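# Weigh three deep-well blocks and sort them into nests

## Task

Take each of the three deep-well blocks out of infeed nest IN and sort it by weight against the batch limits: a block lighter than the limits goes to reject nest RU, a heavier one to reject nest RO, and one inside the limits to pass nest P1 or P2. At the end no nest may hold two or more blocks. Every block must lie flat within its nest's locators, with its A1 well (the cut-off corner) at the nest corner labelled A1. Each block must stay put on its own, not be held there by the robot. Finally release everything and move the arms away.

## Robot and tools

Robot: two arms, left_arm and right_arm, each with a parallel gripper. left_arm stands on the +y side. The names do not tell you which side of a camera image an arm appears on.

Frame: a single scene frame for all poses. Origin on the table top midway between the arms, +x out over the table, +z up. Positions in metres, orientations as quaternions written w first (qw, qx, qy, qz). Reported hand positions can be off from the real ones, more so at long reach.

Gripper geometry: the fingers point along the gripper's +z axis and close along its y axis. The reported end_effector_position is the point between the pads when closed, about 2 cm short of the fingertips; closing pushes the tips roughly 10 mm further along +z. Opening is a number from -1 (closed) to +1 (fully open, 0.084 m between pads).

Command row: every moving command uses one row of 16 numbers covering both arms: x, y, z, qw, qx, qy, qz, opening for left_arm, then the same eight for right_arm. x, y, z and the quaternion are an absolute target pose in the scene frame, not an offset. Include both arms even if one is idle; to keep an arm still, resend exactly the pose from the last result taken before it stopped, plus its desired opening. To hold an orientation, repeat your own target quaternion rather than copying the slightly drifted one in a result. A target more than 0.6 m from the arm's last reported position along any gripper axis gets the call refused. Each control step, the command is also trimmed to within 70 mm and 16 degrees of the measured pose; the arm then heads for the trimmed pose, favouring position over orientation.

Tools:
- execute_actions: argument actions is a list with zero or one item. Empty list: just returns the current state. An item {rows, steps}: rows holds 1 to 15 rows, steps up to 15 control steps of 1/30 s (default 15); one row per step, the last row repeats. An item {steps} alone (up to 300) is a wait counted from the previous result, your reply time included. Optional pictures (true/false) switches camera images.
- move: target is one 16-number row (absolute poses as above); speed in m/s, 0.002 to 0.5, default 0.25, with turning capped at twice that in rad/s. Each gripper travels a straight line toward its pose, both finishing together, over 0.5 to 10 s (cut off at 10 s). It does not avoid obstacles or the other arm, and grippers may lag, drift or overshoot speed, especially near full reach. Openings are applied at the start. Faster motion and targets set deeper past a contact mean harder impacts and pushes.
- wait: seconds, 0 to 10; the scene runs, nothing new is sent.
- zoom_image: camera (cam_high, cam_low, cam_left_wrist, cam_right_wrist) and region [x0, y0, x1, y1] in pixels of that camera's latest image, top-left is (0,0), at most 504 by 504.
- finished_scene: scene, the number of the current scene.

Results: a state line per arm with gripper position, quaternion and linear/angular velocities; grip_measured (actual finger opening on the -1..1 scale); joint positions and joint torques (torques carry offsets and noise, nonzero even in free air). A Hand target line shows where the controller is now driving each gripper. HELD marks steps where your row was partly or wholly not sent. "pose unreachable" means the clearance check altered or blocked that arm's command; "too close" counts the arm's mounting plate and its half of the rear frame as part of it. After a move, a move: line reports the ending (done, off_target, moving, held, fault) plus limits: paced means the sent pose was trimmed; held means some steps were blocked and the arm may then lunge faster than speed. Per-gripper distance to target is also given. If only one arm is named, the other finished fine. After an action ends, an arm continues only to its last trimmed pose, so check the result and send the remainder.

Cameras: cam_high, cam_low, cam_left_wrist, cam_right_wrist, all 672x504, with supplied pinhole calibration (small per-scene errors possible).

Gripping: keep commanding an opening clearly under grip_measured while holding; the bigger the gap, the firmer the squeeze (about 24 N per pad maximum). Returning grip_measured itself still presses lightly on parts up to about 6 cm wide. Fast closing can hit harder. Grip blocks only across their width, on the body above the base flange; never drive a pad down onto a flange, where it may jam. Parts may occasionally be tugged while held, and loose items nudged.

Task aids: well A1 sits at each block's cut-off corner. CW is a check-weigher tuned to the batch limits: release a block on its platform and a front lamp soon shows amber UNDER, green ACCEPT or red OVER. Then move it to RU, RO, or a free pass nest (P1/P2), oriented with A1 at the nest's A1 corner, flat in the locators, and let go.

Safety: never drop or knock anything off the table; avoid arm-to-arm contact and hard pushes. Joint load limits (N m): waist 47, shoulder 47, elbow 28.2, forearm roll 28.2, wrist pitch 18.8, wrist roll 18.8, held weight included. Exceeding one triggers a TORQUE FAULT: the arm backs off, freezes 10 s, and drops the rest of the call. Holding loads heats motors: MOTOR HOT warns at 65 °C, and at 80 °C an OVER-TEMPERATURE FAULT brakes the arm until cool. Joint ranges (rad): waist and forearm roll and wrist roll -6.283 to 6.283, shoulder -2.059 to 2.094, elbow -3.927 to 0.192, wrist pitch -1.693 to 3.142. Smooth, economical motion is preferred. When done, open the grippers and lift both arms clear.

Each tool is called after "Request:" in YAML: its name, and indented under it one key for each argument.

## Session

Request:
execute_actions:
  actions: []

Scene clock: 0.00 s of 12600.00 s.
left_arm: end_effector_position=(+0.3492, +0.6331, +0.3830) grip_measured=+1.00 end_effector_quat_wxyz=(+0.521, +0.652, -0.543, -0.087) end_effector_velocity=(-0.000, +0.000, -0.000) end_effector_angular_velocity=(+0.001, +0.001, +0.001) | right_arm: end_effector_position=(+0.5472, -0.7476, +0.3151) grip_measured=+1.00 end_effector_quat_wxyz=(+0.512, +0.140, +0.797, -0.288) end_effector_velocity=(+0.000, +0.001, +0.000) end_effector_angular_velocity=(+0.001, +0.000, +0.002)
Joint positions: left_arm=[ 0.797 -0.306 -1.71   0.184  2.226  2.199  0.084] | right_arm=[-0.589 -0.919 -0.47   3.219  0.752 -0.627  0.084]
Joint velocities: left_arm=[ 0.001  0.     0.     0.    -0.    -0.001 -0.   ] | right_arm=[ 0.001 -0.     0.    -0.001 -0.001 -0.     0.   ]
Joint torques (N m, as the arm reports them, + toward a larger angle): no reading
Motor temperatures (°C, as the motors report them): left_arm=[28 29 32 29 35 34] | right_arm=[28 33 32 33 35 33]
Hand target (left_arm): +0.349, +0.633, +0.383; +0.521, +0.652, -0.543, -0.087
Hand target (right_arm): +0.547, -0.748, +0.315; +0.512, +0.140, +0.797, -0.288

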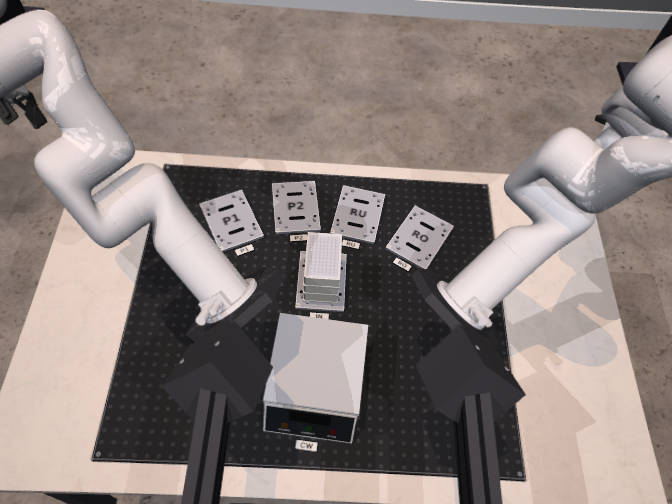

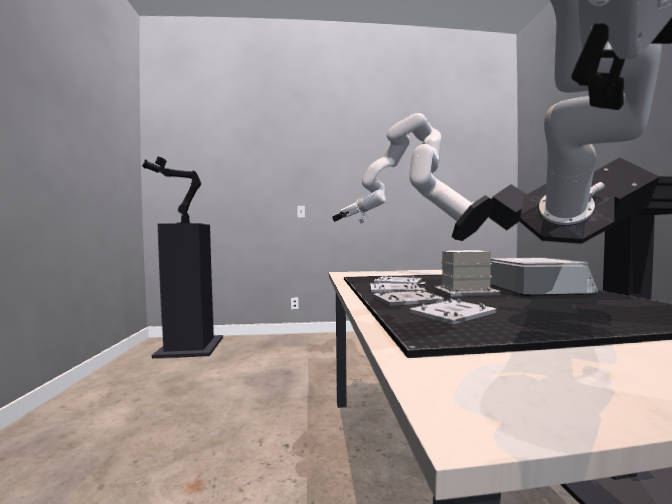

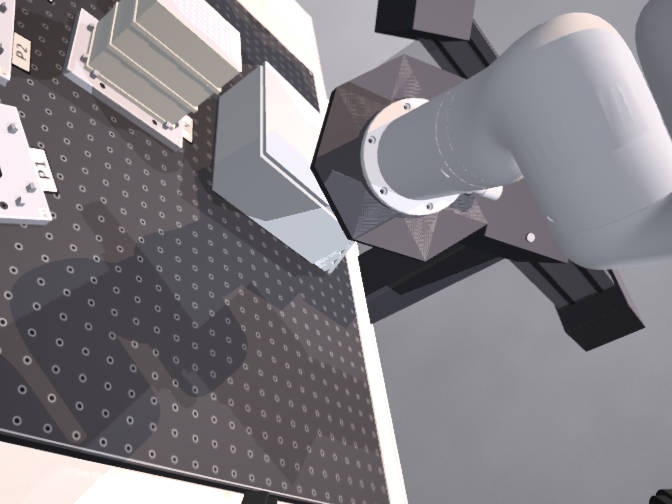

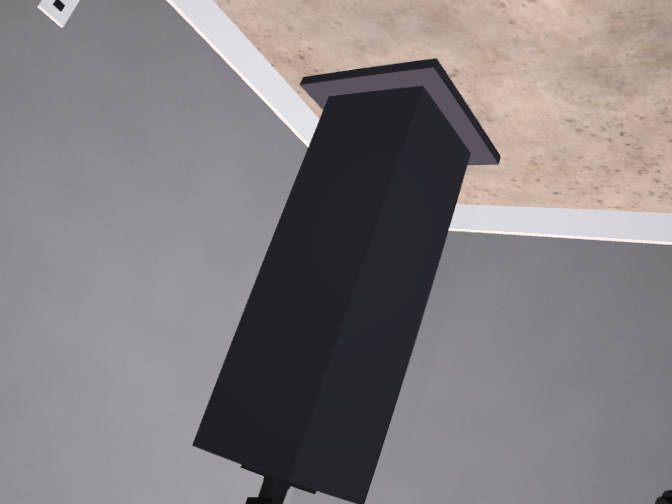

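Request:
zoom_image:
  camera: "cam_high"
  region: [180, 170, 480, 330]

Request:
zoom_image:
  camera: "cam_low"
  region: [340, 230, 620, 340]

Region (180, 170, 480, 330) of cam_high's 672x504 image, scaled by 1.680, with more detail than that image has; it fills the top 269 rows of this view, and the rest is white.

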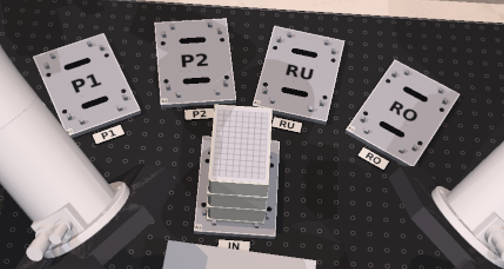

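Region (340, 230, 620, 340) of cam_low's 672x504 image, scaled by 1.800, with more detail than that image has; it fills the top 198 rows of this view, and the rest is white.

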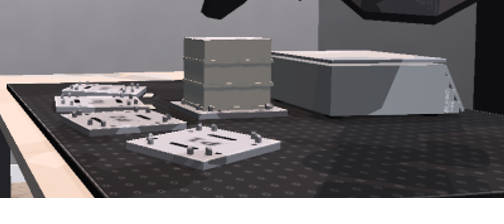

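Request:
move:
  target: [0.16,0.028,0.36,0,1,0,0,1,0.5472,-0.7476,0.3151,0.512,0.140,0.797,-0.288,1]
  speed: 0.3

Scene clock: 27.77 s of 12600.00 s.
left_arm: end_effector_position=(+0.2049, +0.1968, +0.3667) grip_measured=+1.00 end_effector_quat_wxyz=(+0.500, +0.838, -0.212, -0.048) end_effector_velocity=(-0.000, -0.000, +0.000) end_effector_angular_velocity=(-0.000, +0.000, +0.000) | right_arm: end_effector_position=(+0.5472, -0.7476, +0.3151) grip_measured=+1.00 end_effector_quat_wxyz=(+0.512, +0.140, +0.797, -0.288) end_effector_velocity=(-0.000, -0.000, +0.000) end_effector_angular_velocity=(-0.002, +0.001, +0.001)
Joint positions: left_arm=[-0.094 -2.056  0.072 -0.264  1.799  0.463  0.084] | right_arm=[-0.589 -0.919 -0.47   3.22   0.752 -0.63   0.084]
Joint velocities: left_arm=[-0.  0. -0. -0.  0. -0.  0.] | right_arm=[-0.001  0.     0.    -0.001  0.001 -0.001 -0.   ]
Joint torques (N m, as the arm reports them, + toward a larger angle): left_arm=[  4.5    3.13 -15.58  -1.87  -0.64   0.3 ] | right_arm=[  1.89 -15.73 -12.27  -0.48   1.1   -0.46]
Motor temperatures (°C, as the motors report them): left_arm=[28 30 35 29 35 34] | right_arm=[28 34 34 33 35 33]
Hand target (left_arm): +0.205, +0.197, +0.367; +0.500, +0.838, -0.212, -0.048
Hand target (right_arm): +0.547, -0.748, +0.315; +0.512, +0.140, +0.797, -0.288
Off the commanded pose (left_arm): 0.175 m, 66 deg; position and orientation clipped at the last step of the last action.
Off the commanded pose (right_arm): 0.000 m, 0 deg.
After step 90, 21.57 s passed at rest.
move: held (left_arm); limits=paced,held; held on 25 of 96 steps (left_arm), including the last (left_arm)
pose unreachable (left arm): on one or more control steps of this call this arm could not follow its commanded pose, so it was not sent that pose on those steps. On the call's last step it was still not sent that pose. It may still have moved: this result reports where it is.
cause: the commanded pose would bring two parts of the arm too close to each other (joints 2 (shoulder) to 5 (wrist pitch) lie between them).
camera_calibration (this result's frames):
cam_left_wrist: T_world_to_cam=[[-0.296575, -0.407369, 0.863767, -0.149023], [-0.910896, 0.392378, -0.127704, 0.22079], [-0.2869, -0.824676, -0.48744, 0.530953], [0, 0, 0, 1]] pos_world=[0.309251, 0.290524, 0.415725]
cam_right_wrist: T_world_to_cam=[[0.489002, 0.801361, -0.344525, 0.469413], [0.456416, 0.101523, 0.883956, -0.381822], [0.743345, -0.589502, -0.316109, -0.615301], [0, 0, 0, 1]] pos_world=[0.402106, -0.700127, 0.304736]

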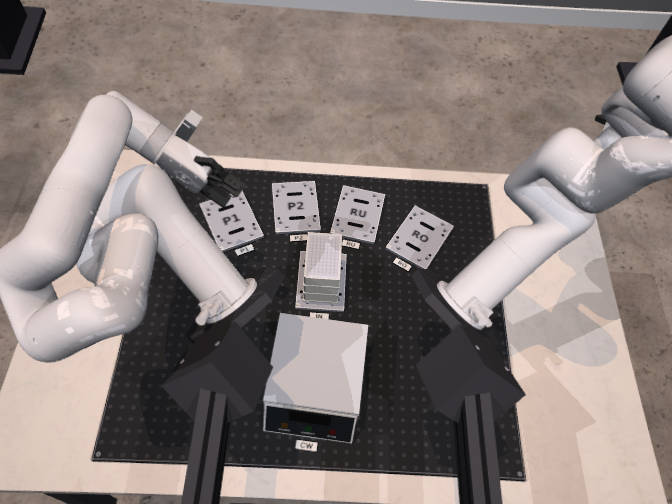

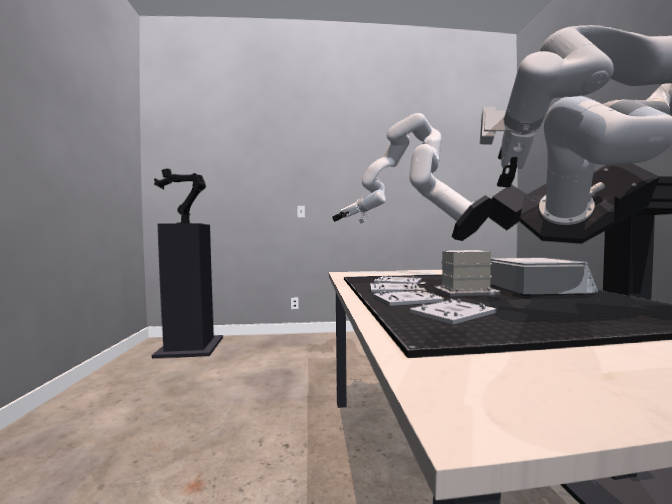

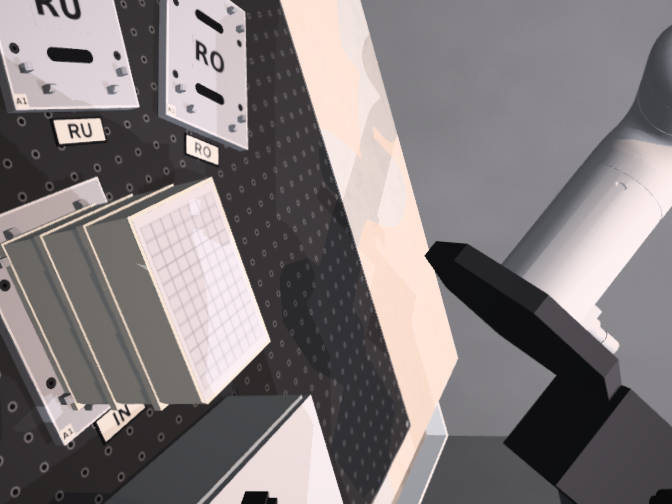

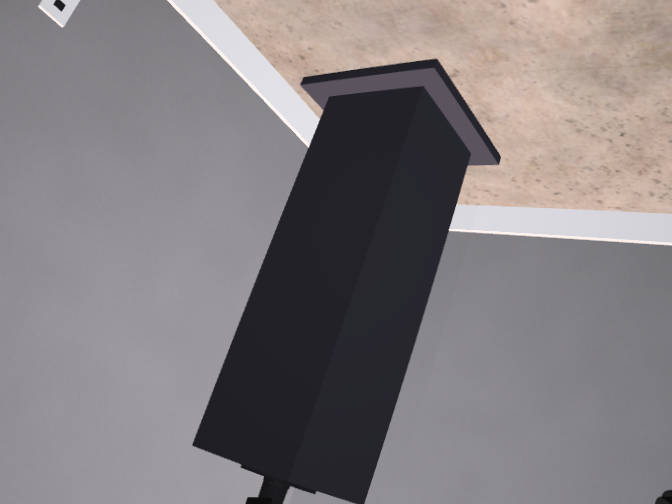

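Passed too close to the shoulder; route around at larger x.

Request:
move:
  target: [0.5,0.25,0.3,0,1,0,0,1,0.5472,-0.7476,0.3151,0.512,0.140,0.797,-0.288,1]
  speed: 0.25

Request:
move:
  target: [0.36,0.0,0.36,0,1,0,0,1,0.5472,-0.7476,0.3151,0.512,0.140,0.797,-0.288,1]
  speed: 0.25

Scene clock: 42.43 s of 12600.00 s.
left_arm: end_effector_position=(+0.5004, +0.2494, +0.3008) grip_measured=+1.00 end_effector_quat_wxyz=(-0.000, +1.000, -0.001, +0.000) end_effector_velocity=(+0.002, -0.000, -0.001) end_effector_angular_velocity=(+0.010, +0.004, +0.002) | right_arm: end_effector_position=(+0.5472, -0.7476, +0.3151) grip_measured=+1.00 end_effector_quat_wxyz=(+0.512, +0.140, +0.797, -0.288) end_effector_velocity=(+0.000, +0.000, +0.000) end_effector_angular_velocity=(-0.001, -0.001, +0.001)
Joint positions: left_arm=[-0.607 -0.457 -0.689  0.967  1.261 -0.978  0.084] | right_arm=[-0.589 -0.919 -0.47   3.22   0.752 -0.63   0.084]
Joint velocities: left_arm=[-0.001  0.015 -0.012  0.003  0.009 -0.006  0.   ] | right_arm=[ 0.    -0.     0.    -0.001  0.001 -0.     0.   ]
Joint torques (N m, as the arm reports them, + toward a larger angle): left_arm=[ -7.94 -12.57 -13.06  -0.6   -2.18  -0.04] | right_arm=[  1.76 -15.32 -12.15  -1.01   0.74  -0.53]
Motor temperatures (°C, as the motors report them): left_arm=[28 30 35 29 35 34] | right_arm=[28 34 35 33 35 33]
Hand target (left_arm): +0.501, +0.249, +0.301; -0.001, +1.000, -0.001, +0.000
Hand target (right_arm): +0.547, -0.748, +0.315; +0.512, +0.140, +0.797, -0.288
Off the commanded pose (left_arm): 0.001 m, 0 deg.
Off the commanded pose (right_arm): 0.000 m, 0 deg.
After step 90, 8.73 s passed at rest.
move: done
camera_calibration (this result's frames):
cam_left_wrist: T_world_to_cam=[[0.00827362, -0.999933, 0.00808172, 0.269578], [-0.999916, -0.00835333, -0.00987867, 0.569948], [0.00994552, -0.00799931, -0.999919, 0.428863], [0, 0, 0, 1]] pos_world=[0.563404, 0.277752, 0.432279]
cam_right_wrist: T_world_to_cam=[[0.488998, 0.801361, -0.344532, 0.469416], [0.456419, 0.10153, 0.883953, -0.381818], [0.743345, -0.589502, -0.316109, -0.6153], [0, 0, 0, 1]] pos_world=[0.402107, -0.700127, 0.304737]

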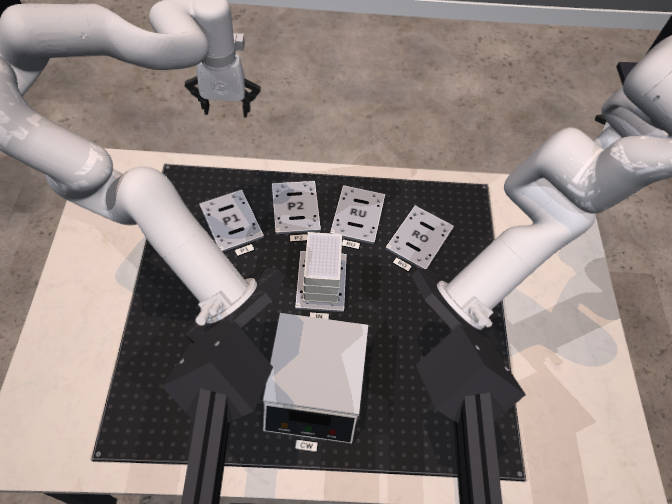

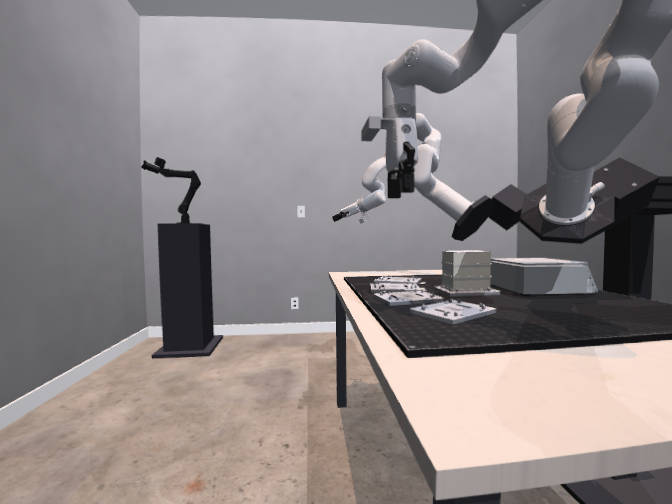

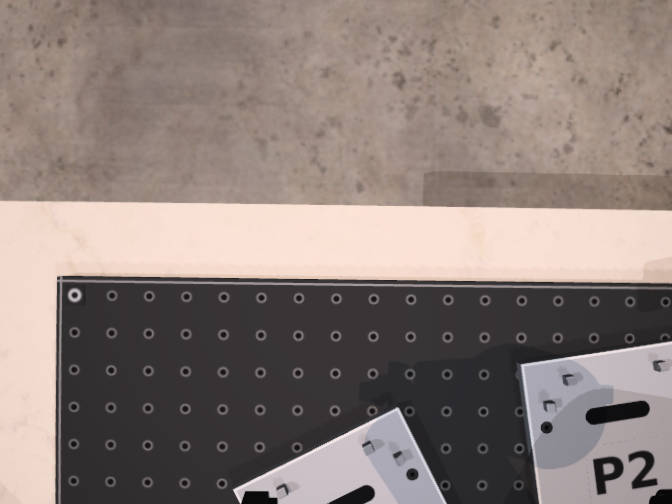

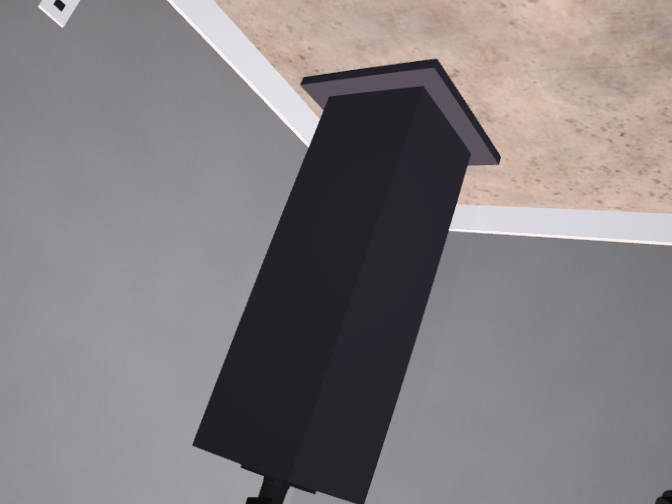

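Scene clock: 44.30 s of 12600.00 s.
left_arm: end_effector_position=(+0.3598, +0.0008, +0.3600) grip_measured=+1.00 end_effector_quat_wxyz=(+0.000, +1.000, +0.000, +0.001) end_effector_velocity=(-0.001, -0.002, +0.000) end_effector_angular_velocity=(+0.005, +0.000, -0.002) | right_arm: end_effector_position=(+0.5472, -0.7476, +0.3151) grip_measured=+1.00 end_effector_quat_wxyz=(+0.512, +0.140, +0.797, -0.288) end_effector_velocity=(+0.000, +0.000, +0.000) end_effector_angular_velocity=(+0.000, -0.000, +0.000)
Joint positions: left_arm=[-1.16   0.189 -0.878  0.802  1.322 -1.628  0.084] | right_arm=[-0.589 -0.919 -0.47   3.22   0.752 -0.63   0.084]
Joint velocities: left_arm=[-0.004  0.01  -0.008 -0.002  0.004 -0.002  0.   ] | right_arm=[ 0.  0.  0. -0.  0.  0.  0.]
Joint torques (N m, as the arm reports them, + toward a larger angle): left_arm=[-14.87 -15.31 -15.35  -0.42  -2.09   0.06] | right_arm=[  1.51 -15.53 -12.28  -0.73   0.93  -0.3 ]
Motor temperatures (°C, as the motors report them): left_arm=[28 30 35 29 35 34] | right_arm=[28 34 35 33 35 33]
Hand target (left_arm): +0.360, +0.000, +0.360; +0.000, +1.000, +0.000, +0.001
Hand target (right_arm): +0.547, -0.748, +0.315; +0.512, +0.140, +0.797, -0.288
Off the commanded pose (left_arm): 0.001 m, 0 deg.
Off the commanded pose (right_arm): 0.000 m, 0 deg.
move: done
camera_calibration (this result's frames):
cam_left_wrist: T_world_to_cam=[[0.0103429, -0.999906, 0.00904726, 0.0205624], [-0.999888, -0.01044, -0.0107569, 0.428119], [0.0108504, -0.00893499, -0.999901, 0.487151], [0, 0, 0, 1]] pos_world=[0.422573, 0.0293827, 0.491522]
cam_right_wrist: T_world_to_cam=[[0.488998, 0.801361, -0.344532, 0.469416], [0.456419, 0.10153, 0.883953, -0.381818], [0.743346, -0.589502, -0.316109, -0.6153], [0, 0, 0, 1]] pos_world=[0.402107, -0.700127, 0.304737]

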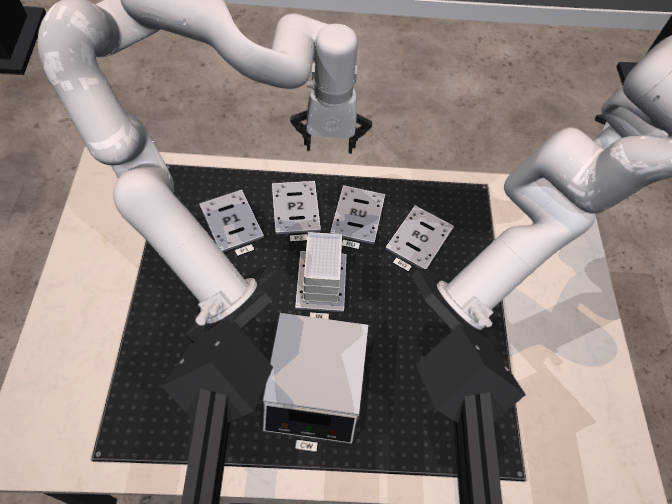

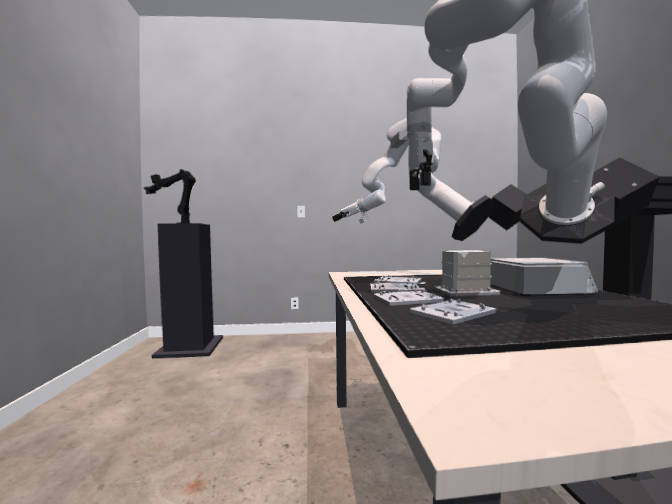

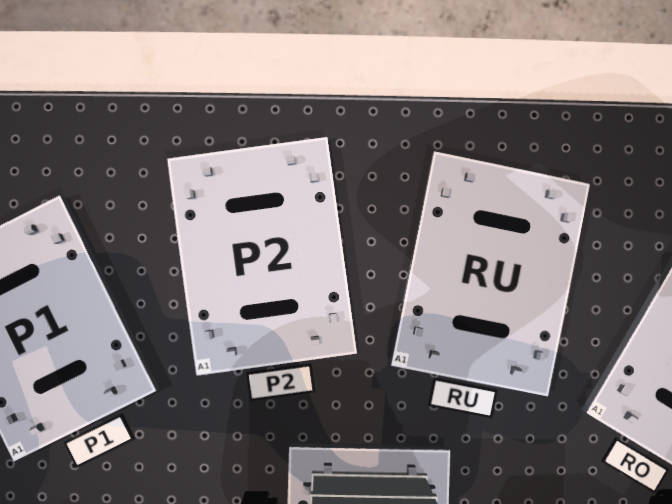

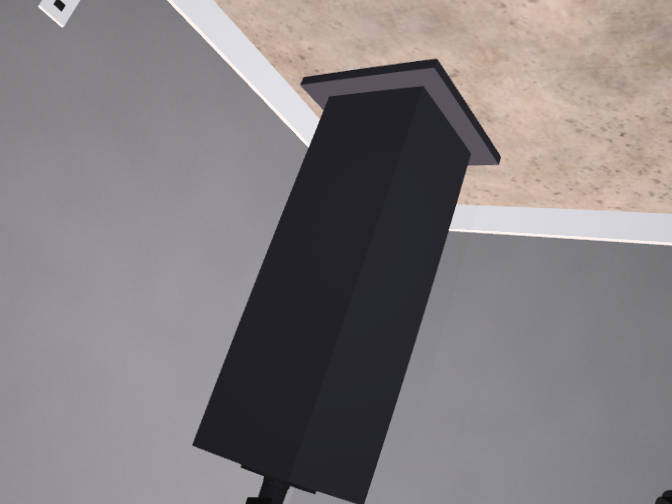

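Request:
move:
  target: [0.16,-0.03,0.36,0,1,0,0,1,0.5472,-0.7476,0.3151,0.512,0.140,0.797,-0.288,1]
  speed: 0.25

Scene clock: 71.87 s of 12600.00 s.
left_arm: end_effector_position=(+0.1605, -0.0294, +0.3596) grip_measured=+1.00 end_effector_quat_wxyz=(+0.000, +1.000, +0.000, +0.000) end_effector_velocity=(-0.002, -0.001, +0.000) end_effector_angular_velocity=(+0.001, -0.001, -0.002) | right_arm: end_effector_position=(+0.5472, -0.7476, +0.3151) grip_measured=+1.00 end_effector_quat_wxyz=(+0.512, +0.140, +0.797, -0.288) end_effector_velocity=(+0.000, +0.000, +0.000) end_effector_angular_velocity=(+0.001, -0.001, -0.001)
Joint positions: left_arm=[-1.53   0.392 -0.741  0.593  1.181 -2.002  0.084] | right_arm=[-0.589 -0.919 -0.47   3.22   0.752 -0.63   0.084]
Joint velocities: left_arm=[-0.005  0.006 -0.002 -0.003 -0.    -0.002 -0.   ] | right_arm=[ 0.001  0.    -0.     0.001  0.001 -0.    -0.   ]
Joint torques (N m, as the arm reports them, + toward a larger angle): left_arm=[-11.8  -16.83 -18.05  -0.41  -2.13   0.06] | right_arm=[  1.34 -14.79 -11.9   -0.6    0.82  -0.38]
Motor temperatures (°C, as the motors report them): left_arm=[28 29 35 29 35 34] | right_arm=[28 34 35 33 35 33]
Hand target (left_arm): +0.160, -0.030, +0.360; +0.000, +1.000, +0.000, +0.000
Hand target (right_arm): +0.547, -0.748, +0.315; +0.512, +0.140, +0.797, -0.288
Off the commanded pose (left_arm): 0.001 m, 0 deg.
Off the commanded pose (right_arm): 0.000 m, 0 deg.
After step 90, 23.07 s passed at rest.
move: done
camera_calibration (this result's frames):
cam_left_wrist: T_world_to_cam=[[0.0100667, -0.99991, 0.00888117, -0.00748966], [-0.999904, -0.0101503, -0.00942019, 0.228077], [0.00950949, -0.00878549, -0.999916, 0.488878], [0, 0, 0, 1]] pos_world=[0.223482, -0.000878889, 0.491052]
cam_right_wrist: T_world_to_cam=[[0.488998, 0.801361, -0.344532, 0.469416], [0.45642, 0.10153, 0.883953, -0.381819], [0.743345, -0.589502, -0.316109, -0.6153], [0, 0, 0, 1]] pos_world=[0.402107, -0.700127, 0.304737]

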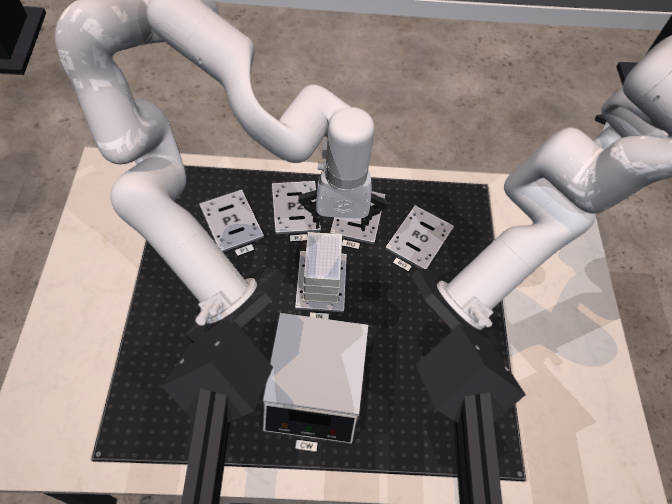

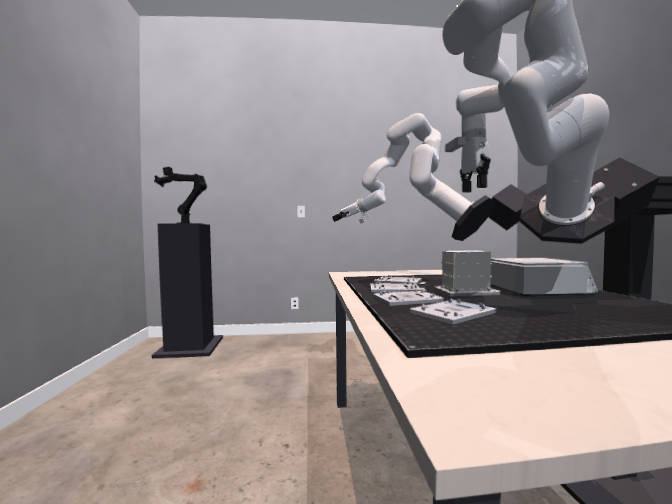

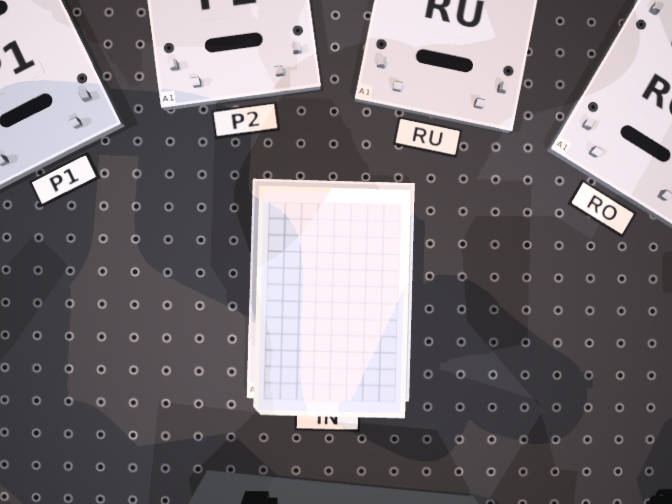

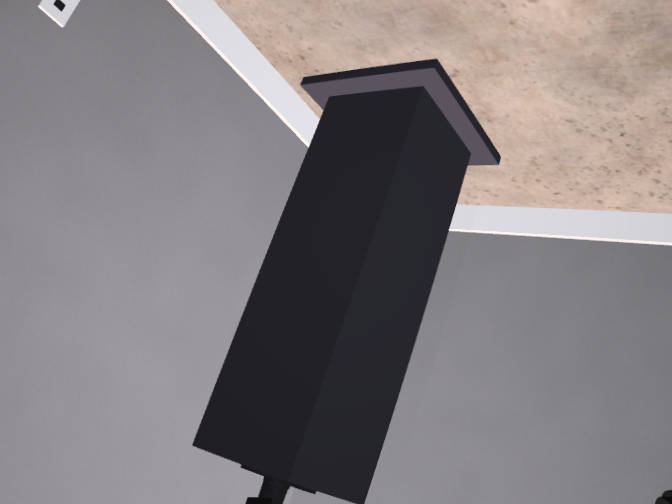

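Request:
move:
  target: [0.199,-0.002,0.18,0,1,-0.0087,0,1,0.5472,-0.7476,0.3151,0.512,0.140,0.797,-0.288,1]
  speed: 0.15

Request:
zoom_image:
  camera: "cam_high"
  region: [260, 190, 400, 310]

Request:
zoom_image:
  camera: "cam_low"
  region: [410, 200, 530, 300]

Scene clock: 91.67 s of 12600.00 s.
left_arm: end_effector_position=(+0.1989, -0.0023, +0.1806) grip_measured=+1.00 end_effector_quat_wxyz=(+0.000, +1.000, -0.009, -0.001) end_effector_velocity=(+0.001, -0.001, -0.002) end_effector_angular_velocity=(-0.001, -0.002, -0.001) | right_arm: end_effector_position=(+0.5472, -0.7476, +0.3151) grip_measured=+1.00 end_effector_quat_wxyz=(+0.512, +0.140, +0.797, -0.288) end_effector_velocity=(+0.000, -0.000, +0.000) end_effector_angular_velocity=(-0.001, -0.001, -0.000)
Joint positions: left_arm=[-1.017  0.547 -0.559  1.221  0.906 -2.213  0.084] | right_arm=[-0.589 -0.919 -0.47   3.22   0.752 -0.63   0.084]
Joint velocities: left_arm=[ 0.005  0.004 -0.002  0.01  -0.001 -0.004 -0.   ] | right_arm=[ 0.     0.     0.     0.     0.001 -0.    -0.   ]
Joint torques (N m, as the arm reports them, + toward a larger angle): left_arm=[-13.6  -18.09  -9.47  -0.47  -2.04   0.07] | right_arm=[  0.9  -15.83 -11.89  -0.79   0.85   0.12]
Motor temperatures (°C, as the motors report them): left_arm=[28 29 36 29 35 34] | right_arm=[28 34 35 33 35 33]
Hand target (left_arm): +0.199, -0.002, +0.180; +0.000, +1.000, -0.009, -0.001
Hand target (right_arm): +0.547, -0.748, +0.315; +0.512, +0.140, +0.797, -0.288
Off the commanded pose (left_arm): 0.001 m, 0 deg.
Off the commanded pose (right_arm): 0.000 m, 0 deg.
After step 90, 14.90 s passed at rest.
move: done
camera_calibration (this result's frames):
cam_left_wrist: T_world_to_cam=[[-0.0088484, -0.99992, 0.00907302, 0.0246129], [-0.99993, 0.00877686, -0.00789422, 0.264805], [0.00781396, -0.00914224, -0.999928, 0.310057], [0, 0, 0, 1]] pos_world=[0.262582, 0.0251213, 0.311901]
cam_right_wrist: T_world_to_cam=[[0.488998, 0.801361, -0.344532, 0.469416], [0.456419, 0.10153, 0.883953, -0.381818], [0.743345, -0.589502, -0.316109, -0.6153], [0, 0, 0, 1]] pos_world=[0.402107, -0.700127, 0.304737]

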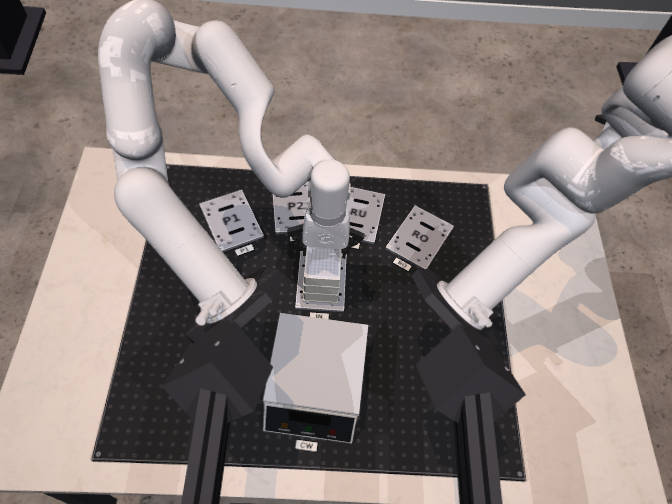

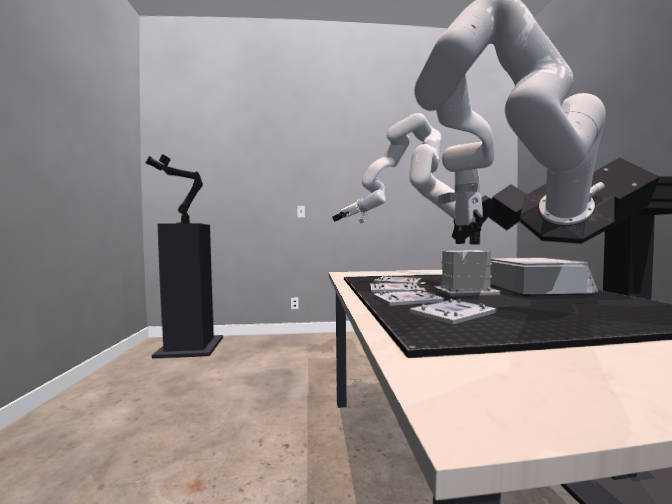

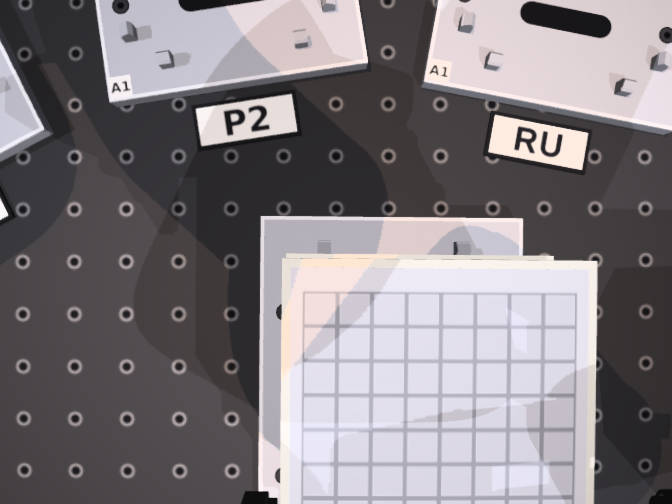

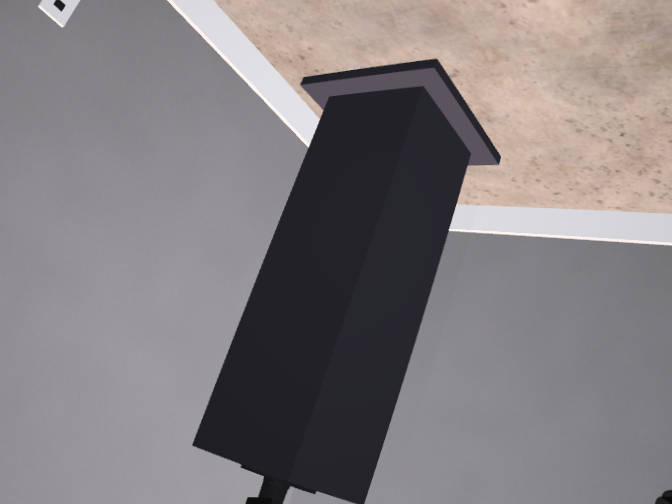

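Region (260, 190, 400, 310) of cam_high's 672x504 image, scaled by 3.600, with more detail than that image has; it fills the top 432 rows of this view, and the rest is white.

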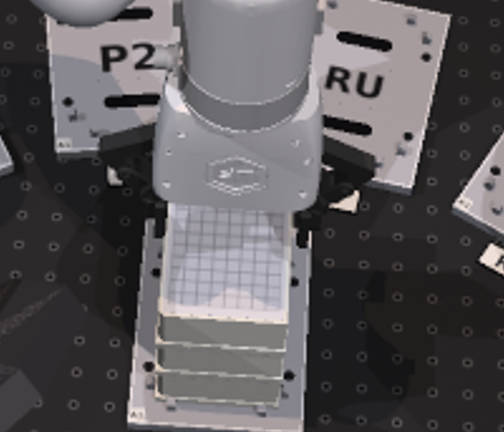

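Region (410, 200, 530, 300) of cam_low's 672x504 image, scaled by 4.200, with more detail than that image has.

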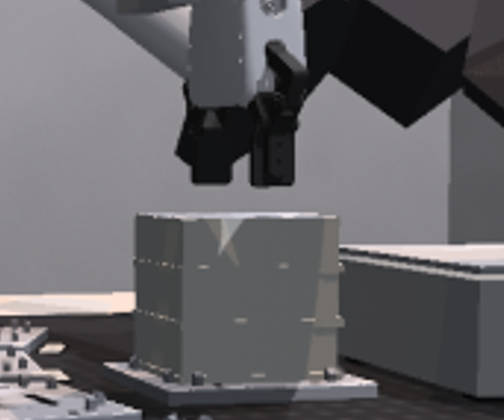

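Request:
move:
  target: [0.199,-0.0005,0.164,0,1,-0.0087,0,1,0.5472,-0.7476,0.3151,0.512,0.140,0.797,-0.288,1]
  speed: 0.03

Request:
zoom_image:
  camera: "cam_left_wrist"
  region: [200, 404, 672, 504]

Scene clock: 104.87 s of 12600.00 s.
left_arm: end_effector_position=(+0.1990, -0.0006, +0.1643) grip_measured=+1.00 end_effector_quat_wxyz=(+0.000, +1.000, -0.009, -0.000) end_effector_velocity=(+0.000, +0.000, -0.003) end_effector_angular_velocity=(-0.000, +0.001, +0.002) | right_arm: end_effector_position=(+0.5472, -0.7476, +0.3151) grip_measured=+1.00 end_effector_quat_wxyz=(+0.512, +0.140, +0.797, -0.288) end_effector_velocity=(-0.000, -0.000, +0.000) end_effector_angular_velocity=(-0.001, +0.000, -0.000)
Joint positions: left_arm=[-0.969  0.582 -0.564  1.291  0.898 -2.25   0.084] | right_arm=[-0.589 -0.919 -0.47   3.22   0.752 -0.63   0.084]
Joint velocities: left_arm=[ 0.009  0.005 -0.002  0.012 -0.002 -0.006  0.   ] | right_arm=[ 0.    -0.     0.     0.001  0.001 -0.001 -0.   ]
Joint torques (N m, as the arm reports them, + toward a larger angle): left_arm=[-13.6  -18.82  -7.9   -0.6   -2.09  -0.04] | right_arm=[  1.87 -14.78 -12.37  -0.9    0.62  -0.18]
Motor temperatures (°C, as the motors report them): left_arm=[28 29 34 29 35 34] | right_arm=[28 34 35 33 35 33]
Hand target (left_arm): +0.199, -0.001, +0.164; +0.000, +1.000, -0.009, -0.000
Hand target (right_arm): +0.547, -0.748, +0.315; +0.512, +0.140, +0.797, -0.288
Off the commanded pose (left_arm): 0.000 m, 0 deg.
Off the commanded pose (right_arm): 0.000 m, 0 deg.
After step 90, 9.30 s passed at rest.
move: done
camera_calibration (this result's frames):
cam_left_wrist: T_world_to_cam=[[-0.0078191, -0.999935, 0.00828975, 0.0263934], [-0.99993, 0.00774527, -0.00890031, 0.264953], [0.00883553, -0.00835877, -0.999926, 0.293615], [0, 0, 0, 1]] pos_world=[0.262547, 0.0267938, 0.295733]
cam_right_wrist: T_world_to_cam=[[0.488998, 0.801361, -0.344532, 0.469416], [0.456419, 0.10153, 0.883953, -0.381818], [0.743346, -0.589502, -0.316109, -0.6153], [0, 0, 0, 1]] pos_world=[0.402107, -0.700127, 0.304737]

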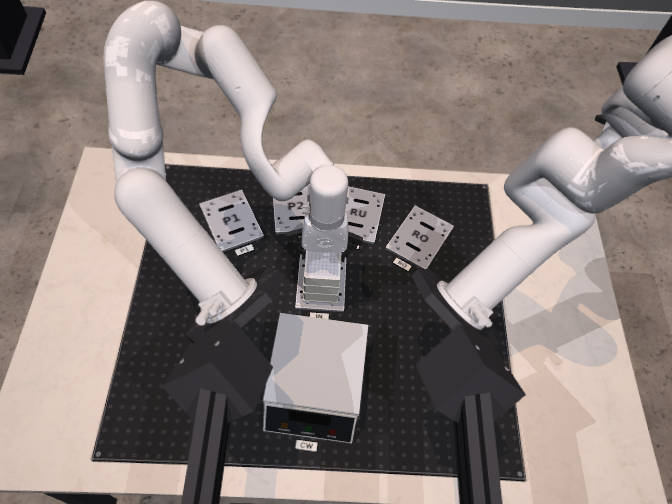

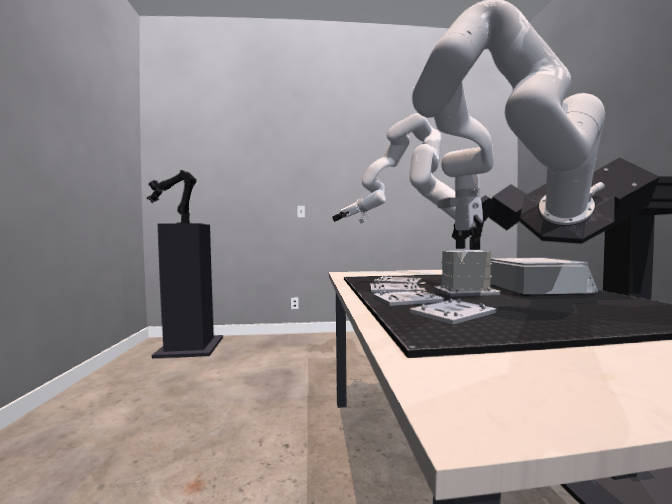

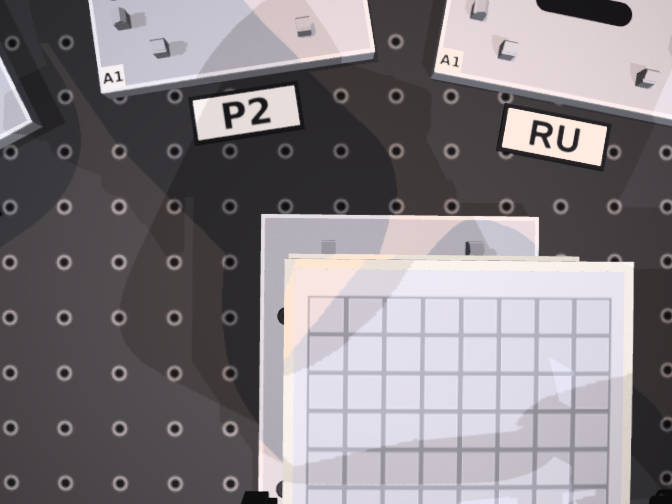

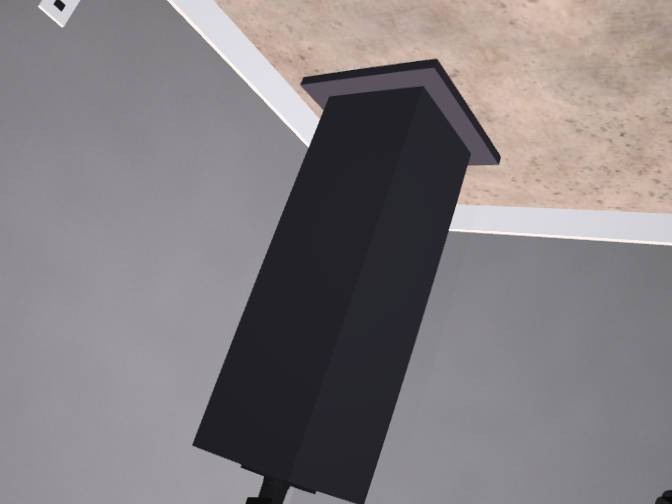

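Region (200, 404, 672, 504) of cam_left_wrist's 672x504 image, scaled by 1.068, with more detail than that image has; it fills the top 107 rows of this view, and the rest is white.

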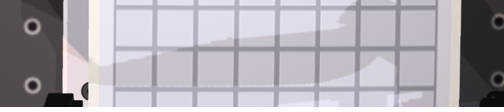

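Request:
move:
  target: [0.199,-0.0002,0.136,0,1,-0.0087,0,1,0.5472,-0.7476,0.3151,0.512,0.140,0.797,-0.288,1]
  speed: 0.01

Request:
zoom_image:
  camera: "cam_low"
  region: [410, 200, 530, 300]

Scene clock: 115.97 s of 12600.00 s.
left_arm: end_effector_position=(+0.1990, -0.0002, +0.1363) grip_measured=+1.00 end_effector_quat_wxyz=(+0.000, +1.000, -0.009, -0.000) end_effector_velocity=(+0.000, -0.001, -0.003) end_effector_angular_velocity=(-0.002, -0.000, -0.000) | right_arm: end_effector_position=(+0.5472, -0.7476, +0.3151) grip_measured=+1.00 end_effector_quat_wxyz=(+0.512, +0.140, +0.797, -0.288) end_effector_velocity=(-0.000, -0.000, -0.000) end_effector_angular_velocity=(+0.000, +0.000, -0.002)
Joint positions: left_arm=[-0.887  0.651 -0.589  1.409  0.892 -2.306  0.084] | right_arm=[-0.589 -0.919 -0.47   3.22   0.752 -0.63   0.084]
Joint velocities: left_arm=[ 0.008  0.007 -0.003  0.013 -0.002 -0.006 -0.   ] | right_arm=[-0.001  0.    -0.     0.001  0.    -0.     0.   ]
Joint torques (N m, as the arm reports them, + toward a larger angle): left_arm=[-14.58 -19.    -6.1   -0.57  -2.05   0.24] | right_arm=[  1.33 -15.93 -11.87  -0.41   0.74  -0.33]
Motor temperatures (°C, as the motors report them): left_arm=[28 29 34 29 35 34] | right_arm=[28 34 35 33 35 33]
Hand target (left_arm): +0.199, -0.000, +0.136; +0.000, +1.000, -0.009, -0.000
Hand target (right_arm): +0.547, -0.748, +0.315; +0.512, +0.140, +0.797, -0.288
Off the commanded pose (left_arm): 0.000 m, 0 deg.
Off the commanded pose (right_arm): 0.000 m, 0 deg.
After step 90, 5.07 s passed at rest.
move: done
camera_calibration (this result's frames):
cam_left_wrist: T_world_to_cam=[[-0.00783991, -0.999935, 0.0083067, 0.0269417], [-0.999931, 0.00776636, -0.00884939, 0.26467], [0.0087843, -0.0083755, -0.999926, 0.265669], [0, 0, 0, 1]] pos_world=[0.262529, 0.0271095, 0.267768]
cam_right_wrist: T_world_to_cam=[[0.488998, 0.801361, -0.344532, 0.469416], [0.456419, 0.10153, 0.883953, -0.381818], [0.743346, -0.589502, -0.316109, -0.6153], [0, 0, 0, 1]] pos_world=[0.402107, -0.700127, 0.304737]

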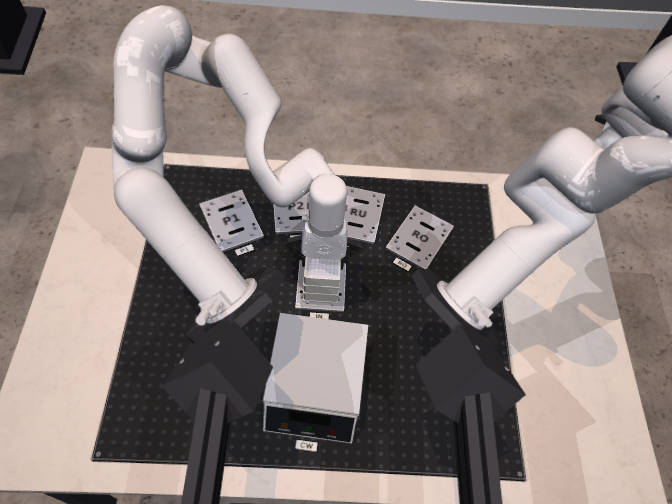

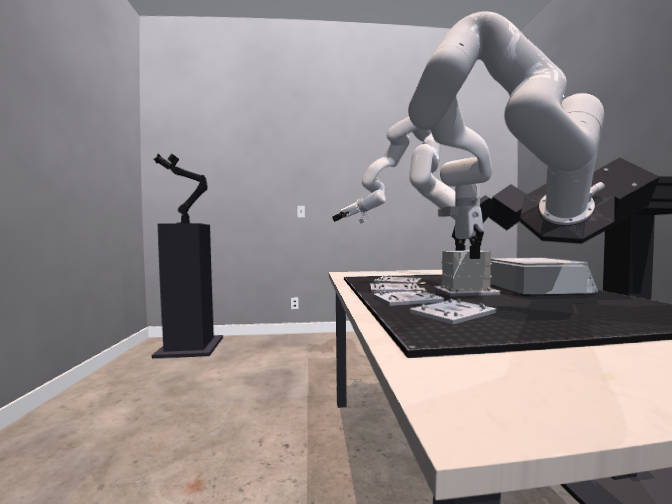

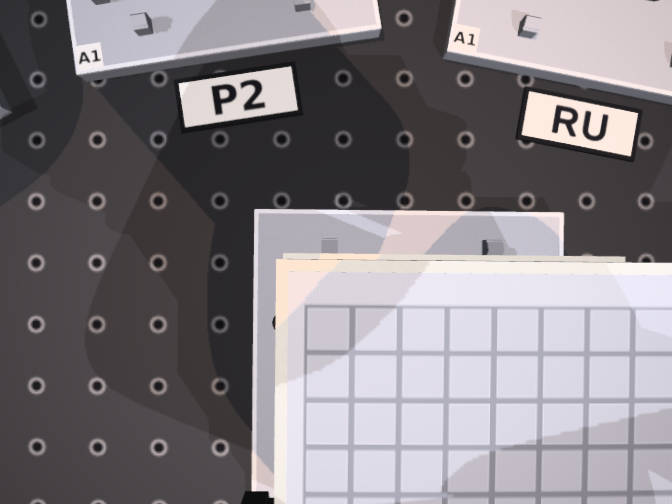

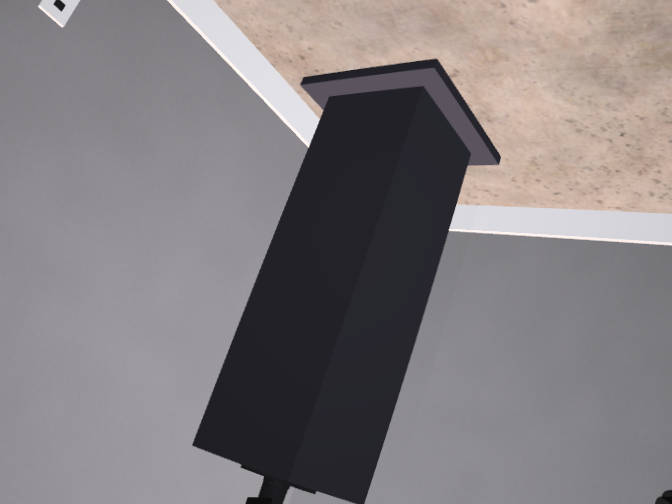

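Region (410, 200, 530, 300) of cam_low's 672x504 image, scaled by 4.200, with more detail than that image has.

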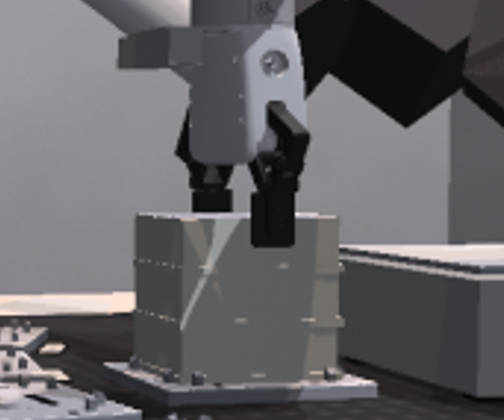

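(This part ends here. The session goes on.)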